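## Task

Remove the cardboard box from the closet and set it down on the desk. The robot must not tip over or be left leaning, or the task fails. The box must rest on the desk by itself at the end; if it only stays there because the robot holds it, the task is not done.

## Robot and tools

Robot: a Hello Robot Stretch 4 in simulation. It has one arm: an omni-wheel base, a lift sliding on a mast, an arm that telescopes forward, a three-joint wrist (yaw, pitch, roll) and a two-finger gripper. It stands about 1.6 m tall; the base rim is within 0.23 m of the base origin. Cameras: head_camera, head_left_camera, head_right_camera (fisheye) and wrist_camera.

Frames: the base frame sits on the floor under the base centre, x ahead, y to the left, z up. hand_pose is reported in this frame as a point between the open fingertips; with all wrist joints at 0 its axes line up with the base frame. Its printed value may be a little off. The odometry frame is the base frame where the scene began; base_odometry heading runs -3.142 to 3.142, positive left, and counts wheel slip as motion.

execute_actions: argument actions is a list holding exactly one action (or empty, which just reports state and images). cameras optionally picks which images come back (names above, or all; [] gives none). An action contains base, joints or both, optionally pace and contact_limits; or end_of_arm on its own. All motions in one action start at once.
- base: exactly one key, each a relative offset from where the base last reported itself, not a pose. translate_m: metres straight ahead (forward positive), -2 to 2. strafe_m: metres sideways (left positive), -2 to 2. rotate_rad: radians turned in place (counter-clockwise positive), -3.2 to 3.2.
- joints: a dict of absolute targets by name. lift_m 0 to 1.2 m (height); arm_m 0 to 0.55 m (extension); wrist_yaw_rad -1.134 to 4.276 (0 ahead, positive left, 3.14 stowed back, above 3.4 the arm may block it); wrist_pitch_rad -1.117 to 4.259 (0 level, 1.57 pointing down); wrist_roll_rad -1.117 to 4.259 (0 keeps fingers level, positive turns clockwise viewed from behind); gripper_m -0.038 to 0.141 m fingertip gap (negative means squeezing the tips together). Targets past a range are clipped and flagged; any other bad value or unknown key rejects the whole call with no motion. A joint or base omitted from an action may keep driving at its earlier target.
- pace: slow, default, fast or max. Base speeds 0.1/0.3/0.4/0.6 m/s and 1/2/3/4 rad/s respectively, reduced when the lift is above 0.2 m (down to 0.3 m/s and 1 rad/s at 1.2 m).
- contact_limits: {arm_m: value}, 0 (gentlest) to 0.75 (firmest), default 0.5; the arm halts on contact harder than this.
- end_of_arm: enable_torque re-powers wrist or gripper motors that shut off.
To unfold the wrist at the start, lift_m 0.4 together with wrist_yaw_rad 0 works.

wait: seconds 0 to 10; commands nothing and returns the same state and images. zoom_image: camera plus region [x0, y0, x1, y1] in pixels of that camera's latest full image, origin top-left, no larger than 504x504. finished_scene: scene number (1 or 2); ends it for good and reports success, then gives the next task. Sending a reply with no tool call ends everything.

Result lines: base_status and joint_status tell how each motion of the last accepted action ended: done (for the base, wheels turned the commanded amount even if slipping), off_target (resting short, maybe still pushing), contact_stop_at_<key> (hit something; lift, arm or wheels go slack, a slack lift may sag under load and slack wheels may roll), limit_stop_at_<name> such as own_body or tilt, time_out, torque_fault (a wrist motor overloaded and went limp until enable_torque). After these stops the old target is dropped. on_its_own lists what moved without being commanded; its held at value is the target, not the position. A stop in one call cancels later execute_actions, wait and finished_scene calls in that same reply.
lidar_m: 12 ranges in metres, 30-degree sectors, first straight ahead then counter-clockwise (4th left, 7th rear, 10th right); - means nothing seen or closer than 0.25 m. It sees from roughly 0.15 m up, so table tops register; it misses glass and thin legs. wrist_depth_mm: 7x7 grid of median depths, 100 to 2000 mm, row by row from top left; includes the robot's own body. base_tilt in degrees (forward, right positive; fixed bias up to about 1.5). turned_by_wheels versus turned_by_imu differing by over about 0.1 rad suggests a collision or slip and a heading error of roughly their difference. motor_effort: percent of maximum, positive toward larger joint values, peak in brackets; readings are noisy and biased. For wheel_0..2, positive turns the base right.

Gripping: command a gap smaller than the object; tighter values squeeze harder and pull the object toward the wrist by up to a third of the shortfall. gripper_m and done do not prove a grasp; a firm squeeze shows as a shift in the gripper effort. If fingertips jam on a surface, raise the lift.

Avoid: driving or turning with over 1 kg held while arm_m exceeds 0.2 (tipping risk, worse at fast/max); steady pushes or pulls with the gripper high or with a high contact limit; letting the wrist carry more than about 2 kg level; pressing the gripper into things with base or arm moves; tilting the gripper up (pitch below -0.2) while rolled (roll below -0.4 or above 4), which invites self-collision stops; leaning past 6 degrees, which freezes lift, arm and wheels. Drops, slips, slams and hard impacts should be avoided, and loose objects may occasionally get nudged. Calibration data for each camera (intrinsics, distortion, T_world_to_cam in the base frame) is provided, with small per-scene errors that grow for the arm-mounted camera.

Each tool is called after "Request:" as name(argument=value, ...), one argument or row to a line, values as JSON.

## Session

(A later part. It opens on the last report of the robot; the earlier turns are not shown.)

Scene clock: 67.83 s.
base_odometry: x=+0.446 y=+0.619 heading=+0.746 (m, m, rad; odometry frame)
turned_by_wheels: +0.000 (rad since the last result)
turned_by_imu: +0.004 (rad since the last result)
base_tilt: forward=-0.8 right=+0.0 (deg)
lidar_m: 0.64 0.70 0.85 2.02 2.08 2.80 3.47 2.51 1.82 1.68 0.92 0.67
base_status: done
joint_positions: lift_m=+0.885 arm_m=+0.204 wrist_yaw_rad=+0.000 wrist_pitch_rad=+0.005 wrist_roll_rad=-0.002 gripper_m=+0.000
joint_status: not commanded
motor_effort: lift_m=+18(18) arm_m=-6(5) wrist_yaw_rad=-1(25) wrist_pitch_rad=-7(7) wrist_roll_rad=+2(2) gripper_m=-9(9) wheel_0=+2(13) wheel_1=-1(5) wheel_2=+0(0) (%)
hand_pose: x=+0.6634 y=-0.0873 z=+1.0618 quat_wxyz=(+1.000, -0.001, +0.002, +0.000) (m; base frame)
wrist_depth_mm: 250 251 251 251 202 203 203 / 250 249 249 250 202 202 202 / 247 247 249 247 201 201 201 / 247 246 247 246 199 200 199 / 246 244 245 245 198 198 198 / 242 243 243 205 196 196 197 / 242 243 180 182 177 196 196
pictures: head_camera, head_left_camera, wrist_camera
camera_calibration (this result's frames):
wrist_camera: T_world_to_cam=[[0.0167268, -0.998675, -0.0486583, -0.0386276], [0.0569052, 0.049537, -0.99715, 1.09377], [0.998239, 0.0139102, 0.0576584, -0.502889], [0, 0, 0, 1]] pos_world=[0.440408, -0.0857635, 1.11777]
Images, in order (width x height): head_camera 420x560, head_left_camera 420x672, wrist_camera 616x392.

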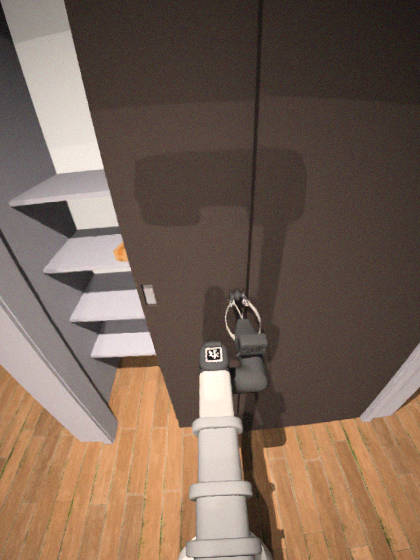

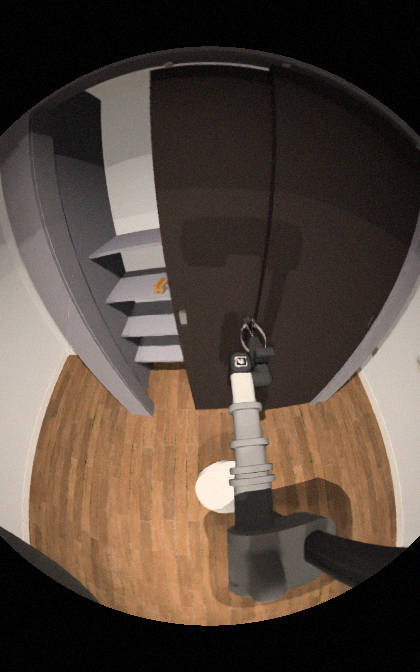

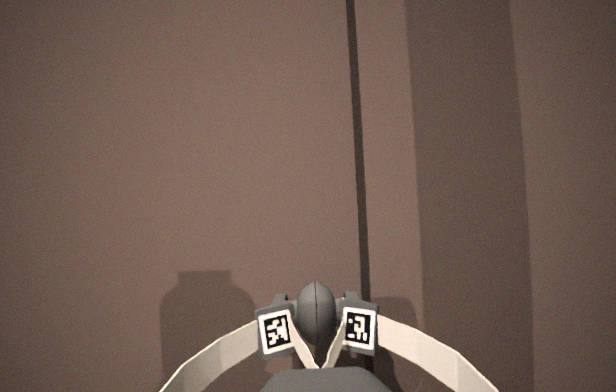

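Request:
execute_actions(
  actions=[
    {"joints":{"arm_m":0.12},"pace":"fast"},
  ],
  cameras=[],
)

Request:
execute_actions(
  actions=[
    {"base":{"strafe_m":0.37}},
  ],
  cameras=[],
)

Request:
execute_actions(
  actions=[
    {"joints":{"arm_m":0.28},"contact_limits":{"arm_m":0.2}},
  ],
  cameras=["wrist_camera","head_camera"],
)

Scene clock: 71.73 s.
base_odometry: x=+0.446 y=+0.619 heading=+0.746 (m, m, rad; odometry frame)
turned_by_wheels: +0.000 (rad since the last result)
turned_by_imu: +0.001 (rad since the last result)
base_tilt: forward=-0.9 right=+0.1 (deg)
lidar_m: 0.65 0.69 0.86 2.01 2.09 2.80 3.48 2.51 1.82 1.70 0.93 0.67
base_status: not commanded
joint_positions: lift_m=+0.885 arm_m=+0.121 wrist_yaw_rad=+0.000 wrist_pitch_rad=+0.005 wrist_roll_rad=-0.002 gripper_m=+0.000
joint_status: all done
motor_effort: lift_m=+18(18) arm_m=-7(7) wrist_yaw_rad=+1(1) wrist_pitch_rad=-7(6) wrist_roll_rad=+2(3) gripper_m=-8(9) wheel_0=+2(2) wheel_1=-1(1) wheel_2=+0(0) (%)
hand_pose: x=+0.5806 y=-0.0875 z=+1.0617 quat_wxyz=(+1.000, -0.001, +0.003, +0.000) (m; base frame)
wrist_depth_mm: 336 334 334 334 289 289 290 / 334 332 332 332 287 287 287 / 329 329 330 330 286 286 286 / 327 329 327 327 283 283 283 / 325 327 325 327 281 282 282 / 324 324 322 206 279 279 279 / 320 322 180 182 176 278 279
pictures: none
No camera images: the call's "cameras" was empty. Leave "cameras" out to get every camera's image.

Scene clock: 74.30 s.
base_odometry: x=+0.195 y=+0.890 heading=+0.746 (m, m, rad; odometry frame)
turned_by_wheels: +0.000 (rad since the last result)
turned_by_imu: +0.001 (rad since the last result)
base_tilt: forward=-0.7 right=+0.2 (deg)
lidar_m: 0.68 0.62 1.73 1.64 1.72 2.33 3.49 2.84 2.20 2.05 0.92 0.69
base_status: done
joint_positions: lift_m=+0.885 arm_m=+0.121 wrist_yaw_rad=+0.000 wrist_pitch_rad=+0.005 wrist_roll_rad=-0.002 gripper_m=+0.000
joint_status: not commanded
motor_effort: lift_m=+18(18) arm_m=-6(7) wrist_yaw_rad=+0(0) wrist_pitch_rad=-6(7) wrist_roll_rad=+2(2) gripper_m=-6(10) wheel_0=+0(7) wheel_1=-1(8) wheel_2=+0(2) (%)
hand_pose: x=+0.5806 y=-0.0874 z=+1.0617 quat_wxyz=(+1.000, -0.001, +0.003, +0.000) (m; base frame)
wrist_depth_mm: 621 931 1008 1025 327 327 327 / 591 809 1008 676 324 324 325 / 609 798 946 991 322 322 322 / 603 891 991 991 322 320 320 / 597 820 976 946 330 317 320 / 580 809 976 204 317 317 315 / 591 831 180 182 176 315 315
pictures: none
No camera images: the call's "cameras" was empty. Leave "cameras" out to get every camera's image.

Scene clock: 75.83 s.
base_odometry: x=+0.195 y=+0.890 heading=+0.746 (m, m, rad; odometry frame)
turned_by_wheels: +0.000 (rad since the last result)
turned_by_imu: +0.000 (rad since the last result)
base_tilt: forward=-0.8 right=+0.1 (deg)
lidar_m: 0.69 0.62 1.73 1.64 1.72 2.32 3.50 2.85 2.22 2.06 0.91 0.70
base_status: not commanded
joint_positions: lift_m=+0.885 arm_m=+0.279 wrist_yaw_rad=+0.000 wrist_pitch_rad=+0.005 wrist_roll_rad=-0.002 gripper_m=+0.000
joint_status: all done
motor_effort: lift_m=+18(18) arm_m=+6(10) wrist_yaw_rad=+0(1) wrist_pitch_rad=-6(5) wrist_roll_rad=+2(2) gripper_m=-6(7) wheel_0=+0(1) wheel_1=-1(1) wheel_2=+0(0) (%)
contact_limits: arm_m 0.2
hand_pose: x=+0.7382 y=-0.0874 z=+1.0617 quat_wxyz=(+1.000, -0.001, +0.003, +0.000) (m; base frame)
wrist_depth_mm: 627 854 854 854 445 165 - / 500 512 530 559 525 164 164 / 615 798 842 842 842 163 163 / 609 831 842 831 842 162 162 / 597 820 831 831 831 168 173 / 492 484 445 205 427 172 173 / 597 820 180 181 177 160 -
pictures: head_camera, wrist_camera
camera_calibration (this result's frames):
wrist_camera: T_world_to_cam=[[0.016434, -0.99868, -0.0486603, -0.0397451], [0.0567928, 0.0495206, -0.997157, 1.08958], [0.998251, 0.0136238, 0.0575317, -0.577433], [0, 0, 0, 1]] pos_world=[0.515196, -0.0857822, 1.11776]
Images, in order (width x height): head_camera 420x560, wrist_camera 616x392.

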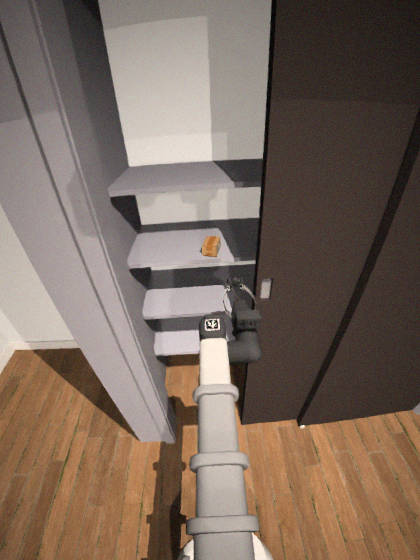

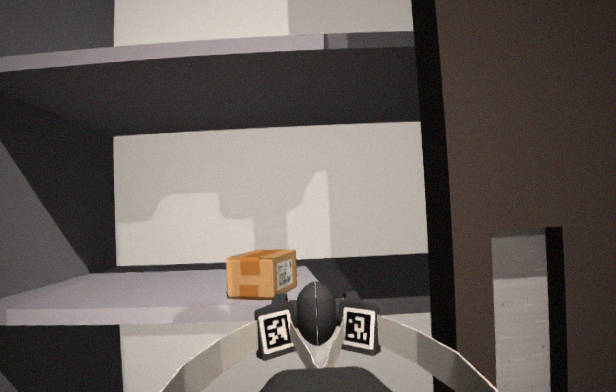

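Request:
execute_actions(
  actions=[
    {"base":{"strafe_m":0.07},"joints":{"lift_m":0.865,"gripper_m":0.14,"arm_m":0.33}},
  ],
  cameras=["wrist_camera","head_camera"],
)

Request:
zoom_image(
  camera="wrist_camera",
  region=[150,150,480,392],
)

Scene clock: 80.77 s.
base_odometry: x=+0.148 y=+0.942 heading=+0.746 (m, m, rad; odometry frame)
turned_by_wheels: +0.000 (rad since the last result)
turned_by_imu: +0.001 (rad since the last result)
base_tilt: forward=-0.8 right=+0.1 (deg)
lidar_m: 0.68 0.61 1.66 1.58 1.64 2.21 3.49 2.95 2.27 2.13 0.90 0.69
base_status: done
joint_positions: lift_m=+0.865 arm_m=+0.329 wrist_yaw_rad=+0.000 wrist_pitch_rad=+0.005 wrist_roll_rad=-0.002 gripper_m=+0.140
joint_status: all done
motor_effort: lift_m=+15(22) arm_m=+6(8) wrist_yaw_rad=+0(1) wrist_pitch_rad=-6(7) wrist_roll_rad=+2(2) gripper_m=+2(6) wheel_0=+0(9) wheel_1=-1(6) wheel_2=+0(0) (%)
hand_pose: x=+0.7882 y=-0.0874 z=+1.0420 quat_wxyz=(+1.000, -0.001, +0.003, +0.000) (m; base frame)
wrist_depth_mm: 397 410 418 424 436 449 449 / 500 569 591 615 634 640 647 / 512 778 798 788 788 788 798 / 512 759 778 778 788 788 778 / 500 683 778 404 691 621 574 / 397 387 377 399 375 211 778 / 500 627 768 156 768 778 768
pictures: head_camera, wrist_camera
camera_calibration (this result's frames):
wrist_camera: T_world_to_cam=[[0.0164333, -0.99868, -0.0486605, -0.0415274], [0.0567829, 0.0495207, -0.997158, 1.06704], [0.998251, 0.0136235, 0.0575217, -0.626197], [0, 0, 0, 1]] pos_world=[0.565194, -0.0857823, 1.09801]
Images, in order (width x height): head_camera 420x560, wrist_camera 616x392.

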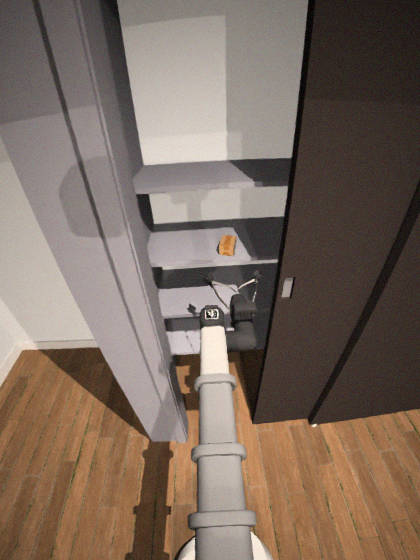

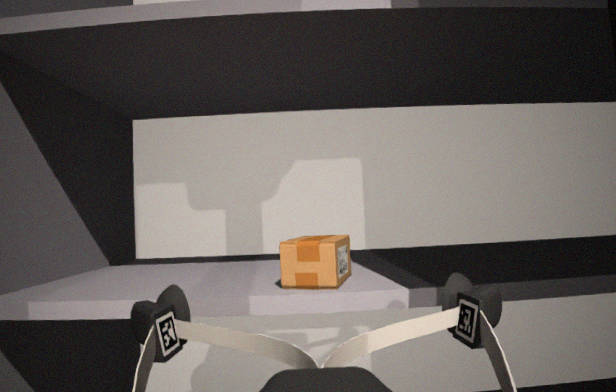

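Region (150, 150, 480, 392) of wrist_camera's 616x392 image, scaled by 1.527; it fills the top 370 rows of this view, and the rest is white.

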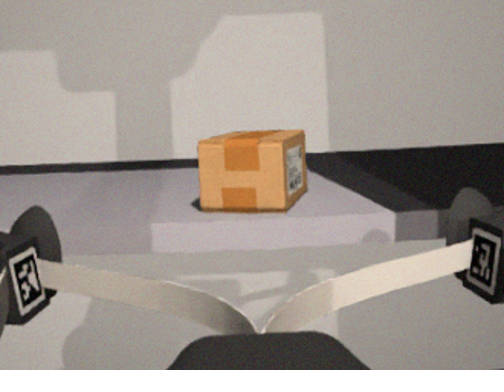

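Request:
execute_actions(
  actions=[
    {"joints":{"lift_m":0.87,"arm_m":0.53},"contact_limits":{"arm_m":0.2}},
  ],
  cameras=["wrist_camera"],
)

Scene clock: 84.40 s.
base_odometry: x=+0.148 y=+0.942 heading=+0.746 (m, m, rad; odometry frame)
turned_by_wheels: +0.000 (rad since the last result)
turned_by_imu: +0.001 (rad since the last result)
base_tilt: forward=-0.8 right=+0.1 (deg)
lidar_m: 0.70 0.61 1.67 1.58 1.65 2.21 3.47 2.84 2.27 2.14 0.90 0.71
base_status: not commanded
joint_positions: lift_m=+0.870 arm_m=+0.529 wrist_yaw_rad=+0.000 wrist_pitch_rad=+0.005 wrist_roll_rad=-0.002 gripper_m=+0.140
joint_status: all done
motor_effort: lift_m=+20(22) arm_m=+7(6) wrist_yaw_rad=+0(1) wrist_pitch_rad=-6(7) wrist_roll_rad=+0(1) gripper_m=-3(1) wheel_0=+0(0) wheel_1=-1(1) wheel_2=+0(0) (%)
contact_limits: arm_m 0.2
hand_pose: x=+0.9882 y=-0.0874 z=+1.0465 quat_wxyz=(+1.000, -0.001, +0.003, +0.000) (m; base frame)
wrist_depth_mm: 387 402 410 415 427 439 439 / 496 559 591 591 591 591 597 / 521 591 591 591 580 591 585 / 517 585 580 585 585 585 585 / 508 580 580 585 580 580 580 / 364 319 307 195 286 211 291 / 226 208 200 156 201 194 201
pictures: wrist_camera
camera_calibration (this result's frames):
wrist_camera: T_world_to_cam=[[0.0164537, -0.99868, -0.0486606, -0.0446049], [0.0567752, 0.0495219, -0.997158, 1.06026], [0.998251, 0.0136442, 0.057515, -0.826093], [0, 0, 0, 1]] pos_world=[0.765186, -0.0857809, 1.10259]
Images, in order (width x height): wrist_camera 616x392.

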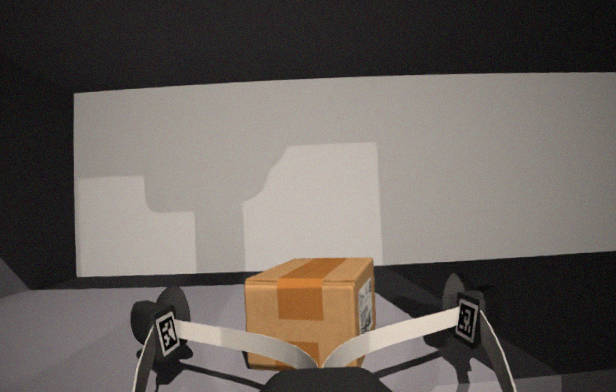

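Request:
execute_actions(
  actions=[
    {"joints":{"arm_m":0.55},"contact_limits":{"arm_m":0.2}},
  ],
  cameras=[],
)

Request:
execute_actions(
  actions=[
    {"joints":{"gripper_m":0.02}},
  ],
  cameras=["wrist_camera"],
)

Request:
execute_actions(
  actions=[
    {"joints":{"lift_m":0.9},"pace":"slow"},
  ],
  cameras=["wrist_camera","head_camera"],
)

Scene clock: 86.50 s.
base_odometry: x=+0.148 y=+0.942 heading=+0.746 (m, m, rad; odometry frame)
turned_by_wheels: +0.000 (rad since the last result)
turned_by_imu: +0.001 (rad since the last result)
base_tilt: forward=-0.8 right=+0.1 (deg)
lidar_m: 0.68 0.60 1.65 1.58 1.64 2.22 3.47 2.83 2.29 2.14 0.92 0.71
base_status: not commanded
joint_positions: lift_m=+0.870 arm_m=+0.546 wrist_yaw_rad=+0.000 wrist_pitch_rad=+0.005 wrist_roll_rad=-0.002 gripper_m=+0.140
joint_status: all done
joint sent to its limit — the command would take arm_m past its upper limit, so that joint was sent only as far as its limit.
motor_effort: lift_m=+20(20) arm_m=+7(6) wrist_yaw_rad=+1(0) wrist_pitch_rad=-7(5) wrist_roll_rad=+2(2) gripper_m=-1(1) wheel_0=+0(0) wheel_1=-1(1) wheel_2=+0(0) (%)
contact_limits: arm_m 0.2
hand_pose: x=+1.0058 y=-0.0874 z=+1.0465 quat_wxyz=(+1.000, -0.001, +0.003, +0.000) (m; base frame)
wrist_depth_mm: 392 402 410 415 427 442 442 / 496 559 574 569 574 574 574 / 521 574 569 574 569 574 569 / 517 564 569 569 569 569 569 / 508 564 564 569 564 564 569 / 366 319 214 178 286 211 291 / 226 208 199 156 201 194 201
pictures: none
No camera images: the call's "cameras" was empty. Leave "cameras" out to get every camera's image.

Scene clock: 88.67 s.
base_odometry: x=+0.148 y=+0.942 heading=+0.746 (m, m, rad; odometry frame)
turned_by_wheels: +0.000 (rad since the last result)
turned_by_imu: +0.001 (rad since the last result)
base_tilt: forward=-0.8 right=+0.0 (deg)
lidar_m: 0.68 0.62 1.65 1.56 1.65 2.21 3.46 2.85 2.26 2.13 0.90 0.70
base_status: not commanded
joint_positions: lift_m=+0.870 arm_m=+0.546 wrist_yaw_rad=+0.000 wrist_pitch_rad=+0.005 wrist_roll_rad=-0.002 gripper_m=+0.020
joint_status: all done
motor_effort: lift_m=+20(20) arm_m=+6(6) wrist_yaw_rad=+0(1) wrist_pitch_rad=-7(6) wrist_roll_rad=+1(1) gripper_m=-22(25) wheel_0=+0(0) wheel_1=-1(1) wheel_2=+0(0) (%)
hand_pose: x=+1.0058 y=-0.0874 z=+1.0465 quat_wxyz=(+1.000, -0.001, +0.003, +0.000) (m; base frame)
wrist_depth_mm: 387 404 410 415 427 439 442 / 496 554 574 574 574 574 574 / 521 564 574 569 569 569 574 / 517 569 564 569 564 569 569 / 508 559 564 559 569 564 564 / 362 355 189 167 197 304 291 / 226 200 176 165 186 180 201
pictures: wrist_camera
camera_calibration (this result's frames):
wrist_camera: T_world_to_cam=[[0.0163896, -0.998681, -0.0486605, -0.0448481], [0.0567784, 0.0495181, -0.997158, 1.05927], [0.998252, 0.0135802, 0.0575151, -0.843629], [0, 0, 0, 1]] pos_world=[0.782746, -0.0857851, 1.10259]
Images, in order (width x height): wrist_camera 616x392.

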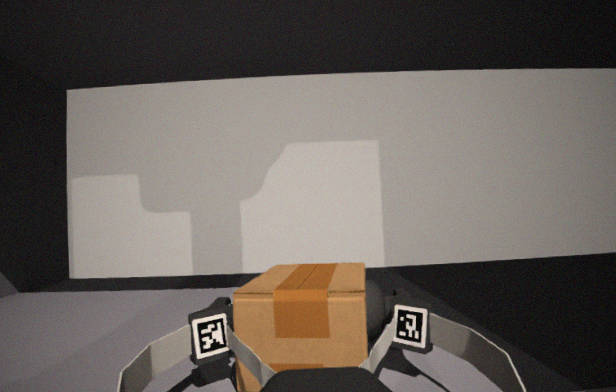

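Scene clock: 89.73 s.
base_odometry: x=+0.148 y=+0.942 heading=+0.746 (m, m, rad; odometry frame)
turned_by_wheels: +0.000 (rad since the last result)
turned_by_imu: +0.000 (rad since the last result)
base_tilt: forward=-0.9 right=+0.1 (deg)
lidar_m: 0.69 0.61 1.64 1.58 1.63 2.20 3.49 2.83 2.29 2.12 0.91 0.69
base_status: not commanded
joint_positions: lift_m=+0.900 arm_m=+0.546 wrist_yaw_rad=+0.000 wrist_pitch_rad=+0.006 wrist_roll_rad=-0.002 gripper_m=+0.020
joint_status: all done
motor_effort: lift_m=+21(22) arm_m=+7(6) wrist_yaw_rad=-1(0) wrist_pitch_rad=-8(9) wrist_roll_rad=+1(2) gripper_m=-20(19) wheel_0=+0(0) wheel_1=-1(1) wheel_2=+0(0) (%)
hand_pose: x=+1.0058 y=-0.0874 z=+1.0763 quat_wxyz=(+1.000, -0.001, +0.003, +0.000) (m; base frame)
wrist_depth_mm: 332 345 347 357 364 375 379 / 459 477 500 517 530 544 549 / 517 574 569 574 574 574 569 / 517 564 569 569 569 569 569 / 512 569 569 569 564 569 564 / 466 484 189 167 197 407 384 / 304 270 175 165 197 241 268
pictures: head_camera, wrist_camera
camera_calibration (this result's frames):
wrist_camera: T_world_to_cam=[[0.0163503, -0.998681, -0.0486736, -0.0433484], [0.05597, 0.049518, -0.997204, 1.08976], [0.998299, 0.0135804, 0.0567058, -0.844513], [0, 0, 0, 1]] pos_world=[0.782791, -0.0857851, 1.13249]
Images, in order (width x height): head_camera 420x560, wrist_camera 616x392.

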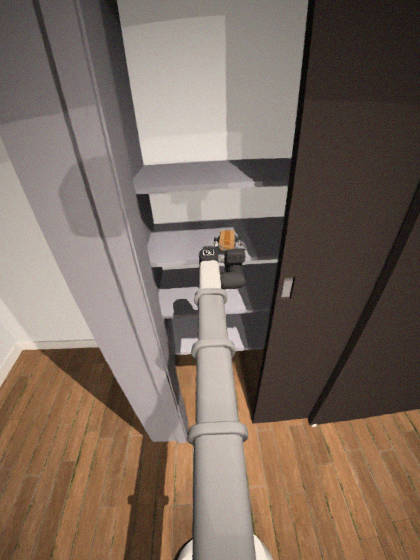

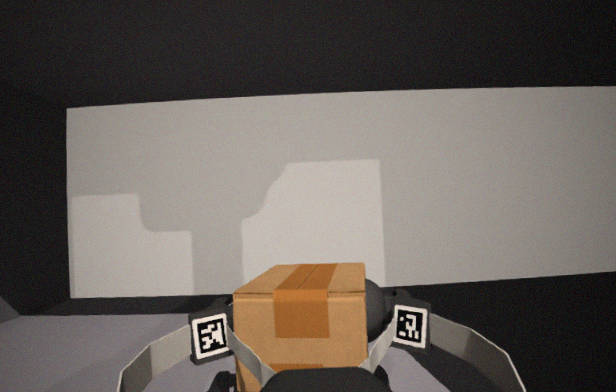

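Request:
execute_actions(
  actions=[
    {"joints":{"arm_m":0.0}},
  ],
  cameras=[],
)

Request:
execute_actions(
  actions=[
    {"base":{"rotate_rad":3.14},"joints":{"lift_m":1.0}},
  ],
  cameras=["head_camera","wrist_camera"],
)

Scene clock: 94.90 s.
base_odometry: x=+0.148 y=+0.942 heading=+0.746 (m, m, rad; odometry frame)
turned_by_wheels: +0.000 (rad since the last result)
turned_by_imu: +0.001 (rad since the last result)
base_tilt: forward=-0.9 right=+0.1 (deg)
lidar_m: 0.68 0.63 1.66 1.58 1.63 2.20 3.47 2.94 2.29 2.13 0.92 0.71
base_status: not commanded
joint_positions: lift_m=+0.900 arm_m=+0.001 wrist_yaw_rad=+0.000 wrist_pitch_rad=+0.006 wrist_roll_rad=-0.002 gripper_m=+0.020
joint_status: all done
motor_effort: lift_m=+21(20) arm_m=-7(8) wrist_yaw_rad=+0(0) wrist_pitch_rad=-10(11) wrist_roll_rad=+2(3) gripper_m=-23(23) wheel_0=+0(0) wheel_1=-1(1) wheel_2=+0(0) (%)
hand_pose: x=+0.4606 y=-0.0875 z=+1.0761 quat_wxyz=(+1.000, -0.001, +0.003, +0.000) (m; base frame)
wrist_depth_mm: 384 768 1138 1138 1138 445 442 / 382 768 1118 1118 1118 442 442 / 370 707 866 904 820 439 439 / 370 759 1118 1118 1118 439 439 / 366 732 1098 1118 798 436 436 / 368 707 186 167 197 433 433 / 364 418 176 165 198 430 427
pictures: none
No camera images: the call's "cameras" was empty. Leave "cameras" out to get every camera's image.

Scene clock: 97.83 s.
base_odometry: x=+0.148 y=+0.942 heading=-2.398 (m, m, rad; odometry frame)
turned_by_wheels: +3.140 (rad since the last result)
turned_by_imu: +3.152 (rad since the last result)
base_tilt: forward=-0.8 right=+0.1 (deg)
lidar_m: 2.68 2.70 2.27 2.13 0.89 0.71 0.68 0.60 1.68 1.58 1.61 2.20
base_status: done
joint_positions: lift_m=+1.000 arm_m=+0.001 wrist_yaw_rad=+0.000 wrist_pitch_rad=+0.006 wrist_roll_rad=-0.002 gripper_m=+0.020
joint_status: all done
motor_effort: lift_m=+20(18) arm_m=-6(7) wrist_yaw_rad=+1(1) wrist_pitch_rad=-10(10) wrist_roll_rad=+2(1) gripper_m=-22(20) wheel_0=-2(6) wheel_1=-2(7) wheel_2=-1(9) (%)
hand_pose: x=+0.4606 y=-0.0874 z=+1.1762 quat_wxyz=(+1.000, -0.001, +0.003, +0.000) (m; base frame)
wrist_depth_mm: - - - - - - - / - - - - - - - / - - - - - - - / - - - - - - - / - - - - - - - / - - 189 167 196 - - / - - 175 165 198 - -
pictures: head_camera, wrist_camera
camera_calibration (this result's frames):
wrist_camera: T_world_to_cam=[[0.0164935, -0.998678, -0.0486891, -0.0295695], [0.0554061, 0.0495338, -0.997234, 1.22021], [0.998328, 0.0137502, 0.0561498, -0.305281], [0, 0, 0, 1]] pos_world=[0.237651, -0.0857743, 1.23254]
Images, in order (width x height): head_camera 420x560, wrist_camera 616x392.

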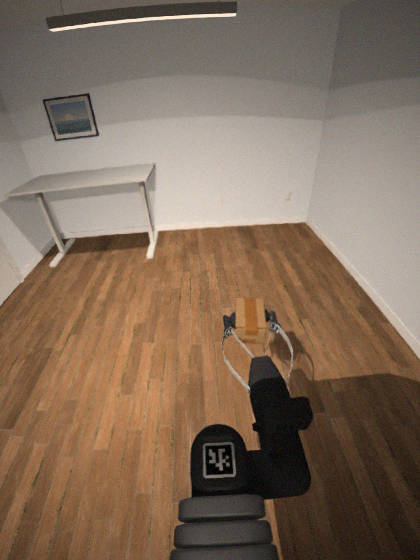

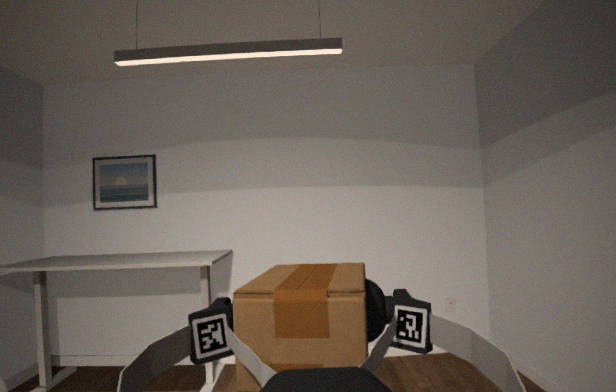

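Request:
execute_actions(
  actions=[
    {"base":{"translate_m":1.4}},
  ],
  cameras=[],
)

Request:
execute_actions(
  actions=[
    {"base":{"strafe_m":1.2}},
  ],
  cameras=["head_camera","wrist_camera"],
)

Scene clock: 106.20 s.
base_odometry: x=-0.883 y=-0.006 heading=-2.398 (m, m, rad; odometry frame)
turned_by_wheels: +0.000 (rad since the last result)
turned_by_imu: +0.000 (rad since the last result)
base_tilt: forward=-0.9 right=+0.1 (deg)
lidar_m: 2.01 1.34 1.66 2.18 2.28 2.12 1.99 2.26 1.62 1.54 1.60 2.12
base_status: done
joint_positions: lift_m=+1.000 arm_m=+0.001 wrist_yaw_rad=+0.000 wrist_pitch_rad=+0.006 wrist_roll_rad=-0.002 gripper_m=+0.020
joint_status: not commanded
motor_effort: lift_m=+20(20) arm_m=-7(7) wrist_yaw_rad=+1(0) wrist_pitch_rad=-11(12) wrist_roll_rad=+3(1) gripper_m=-23(25) wheel_0=+1(4) wheel_1=+2(6) wheel_2=-1(12) (%)
hand_pose: x=+0.4605 y=-0.0874 z=+1.1762 quat_wxyz=(+1.000, -0.001, +0.003, +0.000) (m; base frame)
wrist_depth_mm: 1863 1808 1863 1808 1863 1808 1808 / 1808 1808 1863 1756 1808 1808 1808 / 1756 1863 1756 1808 1808 1756 1863 / 1808 1808 1756 1756 1808 1808 1808 / 1756 1808 1808 1756 1808 1808 1756 / 1229 1756 189 167 196 1756 1756 / 1756 1308 175 165 198 1808 1808
pictures: none
No camera images: the call's "cameras" was empty. Leave "cameras" out to get every camera's image.

Scene clock: 111.53 s.
base_odometry: x=-0.070 y=-0.889 heading=-2.398 (m, m, rad; odometry frame)
turned_by_wheels: +0.000 (rad since the last result)
turned_by_imu: +0.004 (rad since the last result)
base_tilt: forward=-0.7 right=+0.1 (deg)
lidar_m: 1.16 1.19 1.04 0.97 1.02 1.36 2.04 2.14 2.88 2.75 2.84 1.24
base_status: done
joint_positions: lift_m=+1.000 arm_m=+0.001 wrist_yaw_rad=+0.000 wrist_pitch_rad=+0.006 wrist_roll_rad=-0.002 gripper_m=+0.020
joint_status: not commanded
motor_effort: lift_m=+20(20) arm_m=-6(7) wrist_yaw_rad=+1(1) wrist_pitch_rad=-11(11) wrist_roll_rad=+2(2) gripper_m=-21(27) wheel_0=-1(10) wheel_1=+0(9) wheel_2=+0(2) (%)
hand_pose: x=+0.4605 y=-0.0874 z=+1.1762 quat_wxyz=(+1.000, -0.001, +0.003, +0.000) (m; base frame)
wrist_depth_mm: 1661 1756 1756 1808 1808 1808 1756 / 1708 1808 1756 1756 1756 1808 1756 / 1576 1756 1661 1756 1756 1756 1756 / 1618 1756 1708 1708 1708 1756 1756 / 1576 1756 1756 1708 1756 1756 1756 / 1205 1182 186 167 198 1138 1708 / 1281 917 175 165 198 1708 1708
pictures: head_camera, wrist_camera
camera_calibration (this result's frames):
wrist_camera: T_world_to_cam=[[0.0162697, -0.998681, -0.0486891, -0.0295302], [0.055417, 0.0495213, -0.997234, 1.22021], [0.998331, 0.0135265, 0.0561496, -0.305231], [0, 0, 0, 1]] pos_world=[0.237582, -0.0857889, 1.23254]
Images, in order (width x height): head_camera 420x560, wrist_camera 616x392.

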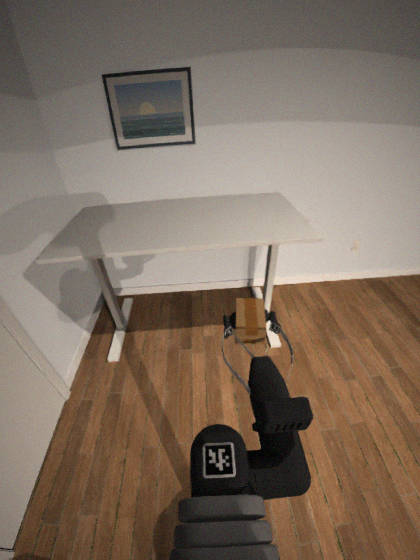

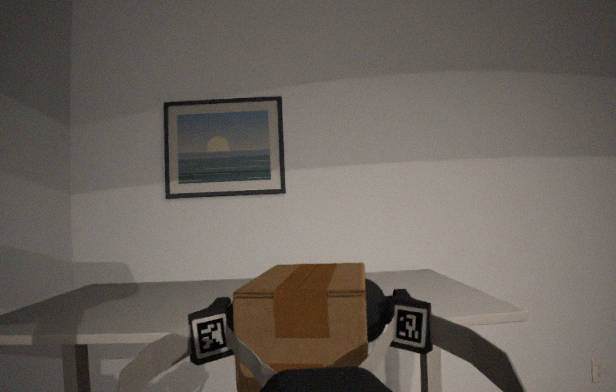

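Request:
execute_actions(
  actions=[
    {"base":{"strafe_m":0.2},"joints":{"lift_m":0.87}},
  ],
  cameras=[],
)

Request:
execute_actions(
  actions=[
    {"base":{"translate_m":0.55},"joints":{"arm_m":0.35}},
  ],
  cameras=["head_camera","wrist_camera"],
)

Scene clock: 115.30 s.
base_odometry: x=+0.065 y=-1.036 heading=-2.398 (m, m, rad; odometry frame)
turned_by_wheels: +0.000 (rad since the last result)
turned_by_imu: +0.002 (rad since the last result)
base_tilt: forward=-0.8 right=+0.0 (deg)
lidar_m: 1.15 1.10 0.83 0.78 0.84 1.14 2.02 2.12 3.08 2.94 2.90 1.22
base_status: done
joint_positions: lift_m=+0.870 arm_m=+0.001 wrist_yaw_rad=+0.000 wrist_pitch_rad=+0.006 wrist_roll_rad=-0.002 gripper_m=+0.020
joint_status: all done
motor_effort: lift_m=+15(17) arm_m=-7(7) wrist_yaw_rad=+1(1) wrist_pitch_rad=-11(10) wrist_roll_rad=+2(2) gripper_m=-23(22) wheel_0=+2(7) wheel_1=-1(8) wheel_2=+0(1) (%)
hand_pose: x=+0.4605 y=-0.0874 z=+1.0465 quat_wxyz=(+1.000, -0.001, +0.003, +0.000) (m; base frame)
wrist_depth_mm: 1397 1808 1756 1808 1756 1808 1808 / 1397 1756 1756 1756 1756 1756 1808 / 1308 1808 1756 1756 1756 1756 1756 / 1308 1756 1708 1708 1756 1756 1708 / 1281 1708 1576 1464 1308 1281 1756 / 1229 1618 186 167 197 1708 1708 / 1281 1255 176 165 198 1281 1708
pictures: none
No camera images: the call's "cameras" was empty. Leave "cameras" out to get every camera's image.

Scene clock: 118.60 s.
base_odometry: x=-0.339 y=-1.409 heading=-2.397 (m, m, rad; odometry frame)
turned_by_wheels: +0.000 (rad since the last result)
turned_by_imu: +0.000 (rad since the last result)
base_tilt: forward=-0.7 right=+0.2 (deg)
lidar_m: 0.60 0.62 0.79 0.78 0.84 1.12 2.63 2.72 3.08 2.93 0.93 0.66
base_status: done
joint_positions: lift_m=+0.870 arm_m=+0.349 wrist_yaw_rad=+0.000 wrist_pitch_rad=+0.006 wrist_roll_rad=-0.002 gripper_m=+0.020
joint_status: all done
motor_effort: lift_m=+16(16) arm_m=+6(8) wrist_yaw_rad=-1(2) wrist_pitch_rad=-9(10) wrist_roll_rad=+2(2) gripper_m=-21(22) wheel_0=+1(8) wheel_1=+1(3) wheel_2=+1(11) (%)
hand_pose: x=+0.8082 y=-0.0874 z=+1.0466 quat_wxyz=(+1.000, -0.001, +0.003, +0.000) (m; base frame)
wrist_depth_mm: 866 842 866 866 866 866 878 / 854 842 854 842 866 878 866 / 854 866 842 866 854 854 866 / 854 854 854 854 854 854 878 / 842 854 842 854 866 854 854 / 640 634 186 167 197 539 512 / 402 355 175 165 198 320 345
pictures: head_camera, wrist_camera
camera_calibration (this result's frames):
wrist_camera: T_world_to_cam=[[0.016444, -0.998679, -0.0486856, -0.0415949], [0.0556222, 0.0495305, -0.997223, 1.07151], [0.998316, 0.0136903, 0.0563632, -0.645279], [0, 0, 0, 1]] pos_world=[0.585277, -0.0857782, 1.10288]
Images, in order (width x height): head_camera 420x560, wrist_camera 616x392.

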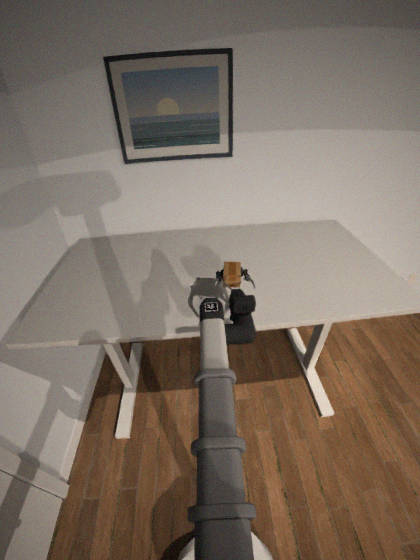

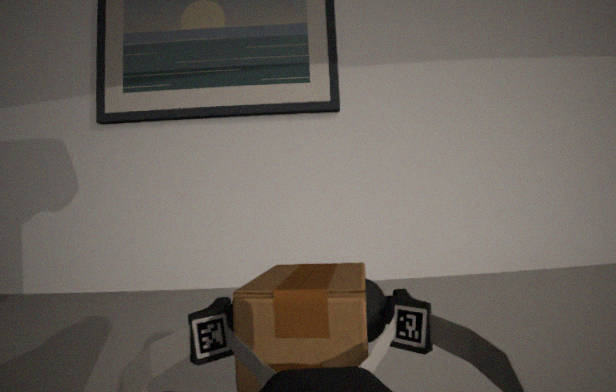

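Request:
execute_actions(
  actions=[
    {"joints":{"lift_m":0.815},"pace":"slow"},
  ],
  cameras=["head_camera","wrist_camera"],
)

Scene clock: 121.03 s.
base_odometry: x=-0.339 y=-1.409 heading=-2.397 (m, m, rad; odometry frame)
turned_by_wheels: +0.000 (rad since the last result)
turned_by_imu: +0.001 (rad since the last result)
base_tilt: forward=-0.8 right=+0.0 (deg)
lidar_m: 0.62 0.62 0.79 0.78 0.83 1.15 2.61 2.70 3.08 2.93 0.94 0.66
base_status: not commanded
joint_positions: lift_m=+0.816 arm_m=+0.349 wrist_yaw_rad=-0.001 wrist_pitch_rad=-0.001 wrist_roll_rad=-0.002 gripper_m=+0.020
joint_status: all done
motor_effort: lift_m=+8(17) arm_m=+7(6) wrist_yaw_rad=+2(4) wrist_pitch_rad=+13(12) wrist_roll_rad=+0(0) gripper_m=-22(24) wheel_0=+1(1) wheel_1=+1(1) wheel_2=+1(1) (%)
hand_pose: x=+0.8082 y=-0.0876 z=+0.9944 quat_wxyz=(+1.000, -0.001, -0.001, +0.000) (m; base frame)
wrist_depth_mm: 866 854 854 854 891 891 878 / 854 842 866 854 878 878 878 / 854 866 878 866 854 866 866 / 854 854 854 866 854 854 854 / 854 842 854 842 842 842 854 / 473 466 186 167 198 394 370 / 287 253 175 165 198 227 255
pictures: head_camera, wrist_camera
camera_calibration (this result's frames):
wrist_camera: T_world_to_cam=[[0.0159221, -0.99866, -0.0492446, -0.0434103], [0.0632258, 0.0501579, -0.996738, 1.01295], [0.997872, 0.0127566, 0.0639397, -0.649526], [0, 0, 0, 1]] pos_world=[0.58479, -0.085874, 1.04904]
Images, in order (width x height): head_camera 420x560, wrist_camera 616x392.

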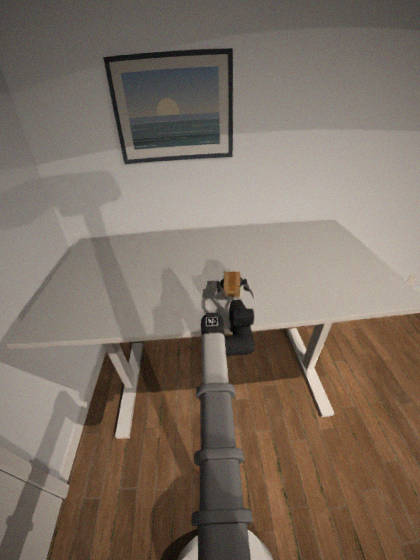

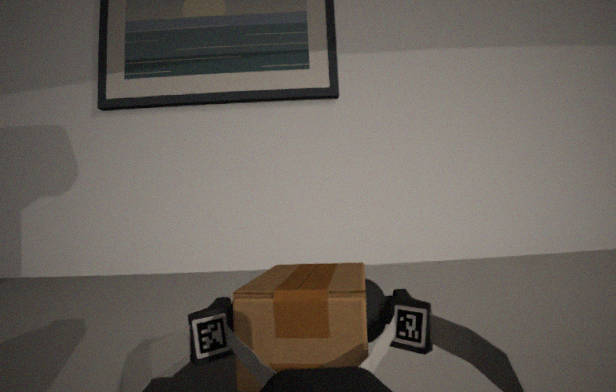

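Touched down.

Request:
execute_actions(
  actions=[
    {"joints":{"lift_m":0.822,"gripper_m":0.13}},
  ],
  cameras=[],
)

Request:
execute_actions(
  actions=[
    {"joints":{"arm_m":0.1},"pace":"fast"},
  ],
  cameras=["head_camera","wrist_camera"],
)

Scene clock: 124.07 s.
base_odometry: x=-0.339 y=-1.409 heading=-2.397 (m, m, rad; odometry frame)
turned_by_wheels: +0.000 (rad since the last result)
turned_by_imu: +0.001 (rad since the last result)
base_tilt: forward=-0.7 right=+0.1 (deg)
lidar_m: 0.62 0.63 0.77 0.76 0.84 1.14 2.62 2.71 3.07 2.92 0.94 0.66
base_status: not commanded
joint_positions: lift_m=+0.822 arm_m=+0.349 wrist_yaw_rad=+0.000 wrist_pitch_rad=+0.005 wrist_roll_rad=-0.002 gripper_m=+0.130
joint_status: all done
motor_effort: lift_m=+20(18) arm_m=+6(6) wrist_yaw_rad=+0(3) wrist_pitch_rad=-4(13) wrist_roll_rad=+2(0) gripper_m=-3(19) wheel_0=+1(1) wheel_1=+0(1) wheel_2=+1(1) (%)
hand_pose: x=+0.8083 y=-0.0874 z=+0.9987 quat_wxyz=(+1.000, -0.001, +0.002, +0.000) (m; base frame)
wrist_depth_mm: 878 842 842 854 866 866 878 / 878 842 842 842 866 866 866 / 866 866 866 854 866 878 878 / 854 854 854 854 854 854 866 / 842 854 842 866 842 842 741 / 449 392 382 213 351 219 355 / 278 265 243 156 233 235 240
pictures: none
No camera images: the call's "cameras" was empty. Leave "cameras" out to get every camera's image.

Scene clock: 125.63 s.
base_odometry: x=-0.339 y=-1.409 heading=-2.397 (m, m, rad; odometry frame)
turned_by_wheels: +0.000 (rad since the last result)
turned_by_imu: +0.000 (rad since the last result)
base_tilt: forward=-0.8 right=+0.2 (deg)
lidar_m: 0.61 0.63 0.81 0.78 0.83 1.14 2.62 2.70 3.07 2.91 0.92 0.65
base_status: not commanded
joint_positions: lift_m=+0.822 arm_m=+0.101 wrist_yaw_rad=+0.000 wrist_pitch_rad=+0.005 wrist_roll_rad=-0.002 gripper_m=+0.130
joint_status: all done
motor_effort: lift_m=+20(20) arm_m=-7(8) wrist_yaw_rad=+1(1) wrist_pitch_rad=-7(6) wrist_roll_rad=+1(2) gripper_m=-4(1) wheel_0=+1(1) wheel_1=+1(1) wheel_2=+1(1) (%)
hand_pose: x=+0.5605 y=-0.0875 z=+0.9985 quat_wxyz=(+1.000, -0.001, +0.003, +0.000) (m; base frame)
wrist_depth_mm: 1118 1118 1098 1098 1138 1118 1138 / 1098 1098 1098 1098 1138 1118 1118 / 1098 1098 1118 1118 1098 1118 1118 / 1098 1098 1098 1098 1098 1098 1118 / 1098 1098 1098 809 891 820 741 / 449 392 379 415 392 219 353 / 283 279 281 156 285 286 691
pictures: head_camera, wrist_camera
camera_calibration (this result's frames):
wrist_camera: T_world_to_cam=[[0.0161619, -0.998675, -0.0488523, -0.0396309], [0.0565369, 0.0496933, -0.997163, 1.03679], [0.99827, 0.0133541, 0.0572652, -0.396181], [0, 0, 0, 1]] pos_world=[0.337519, -0.0858095, 1.0546]
Images, in order (width x height): head_camera 420x560, wrist_camera 616x392.

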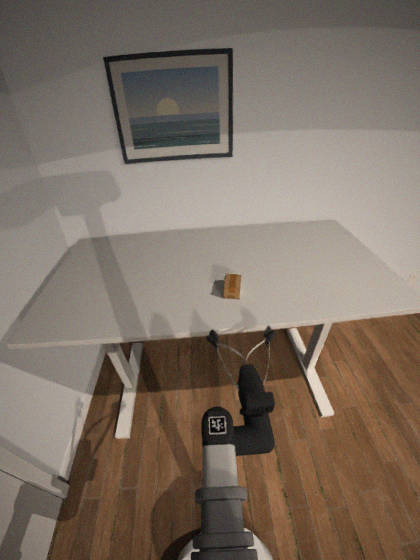

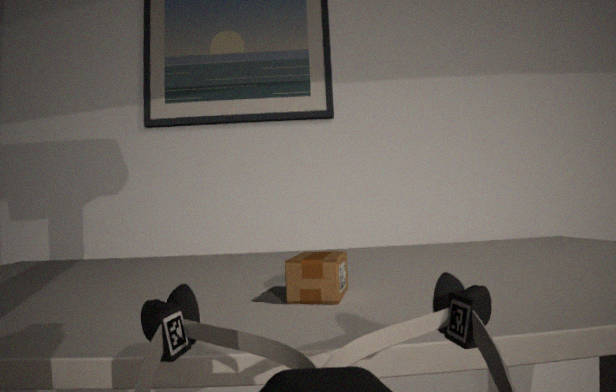

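Request:
finished_scene(
  scene=1,
)

The scene is finished: the task was done.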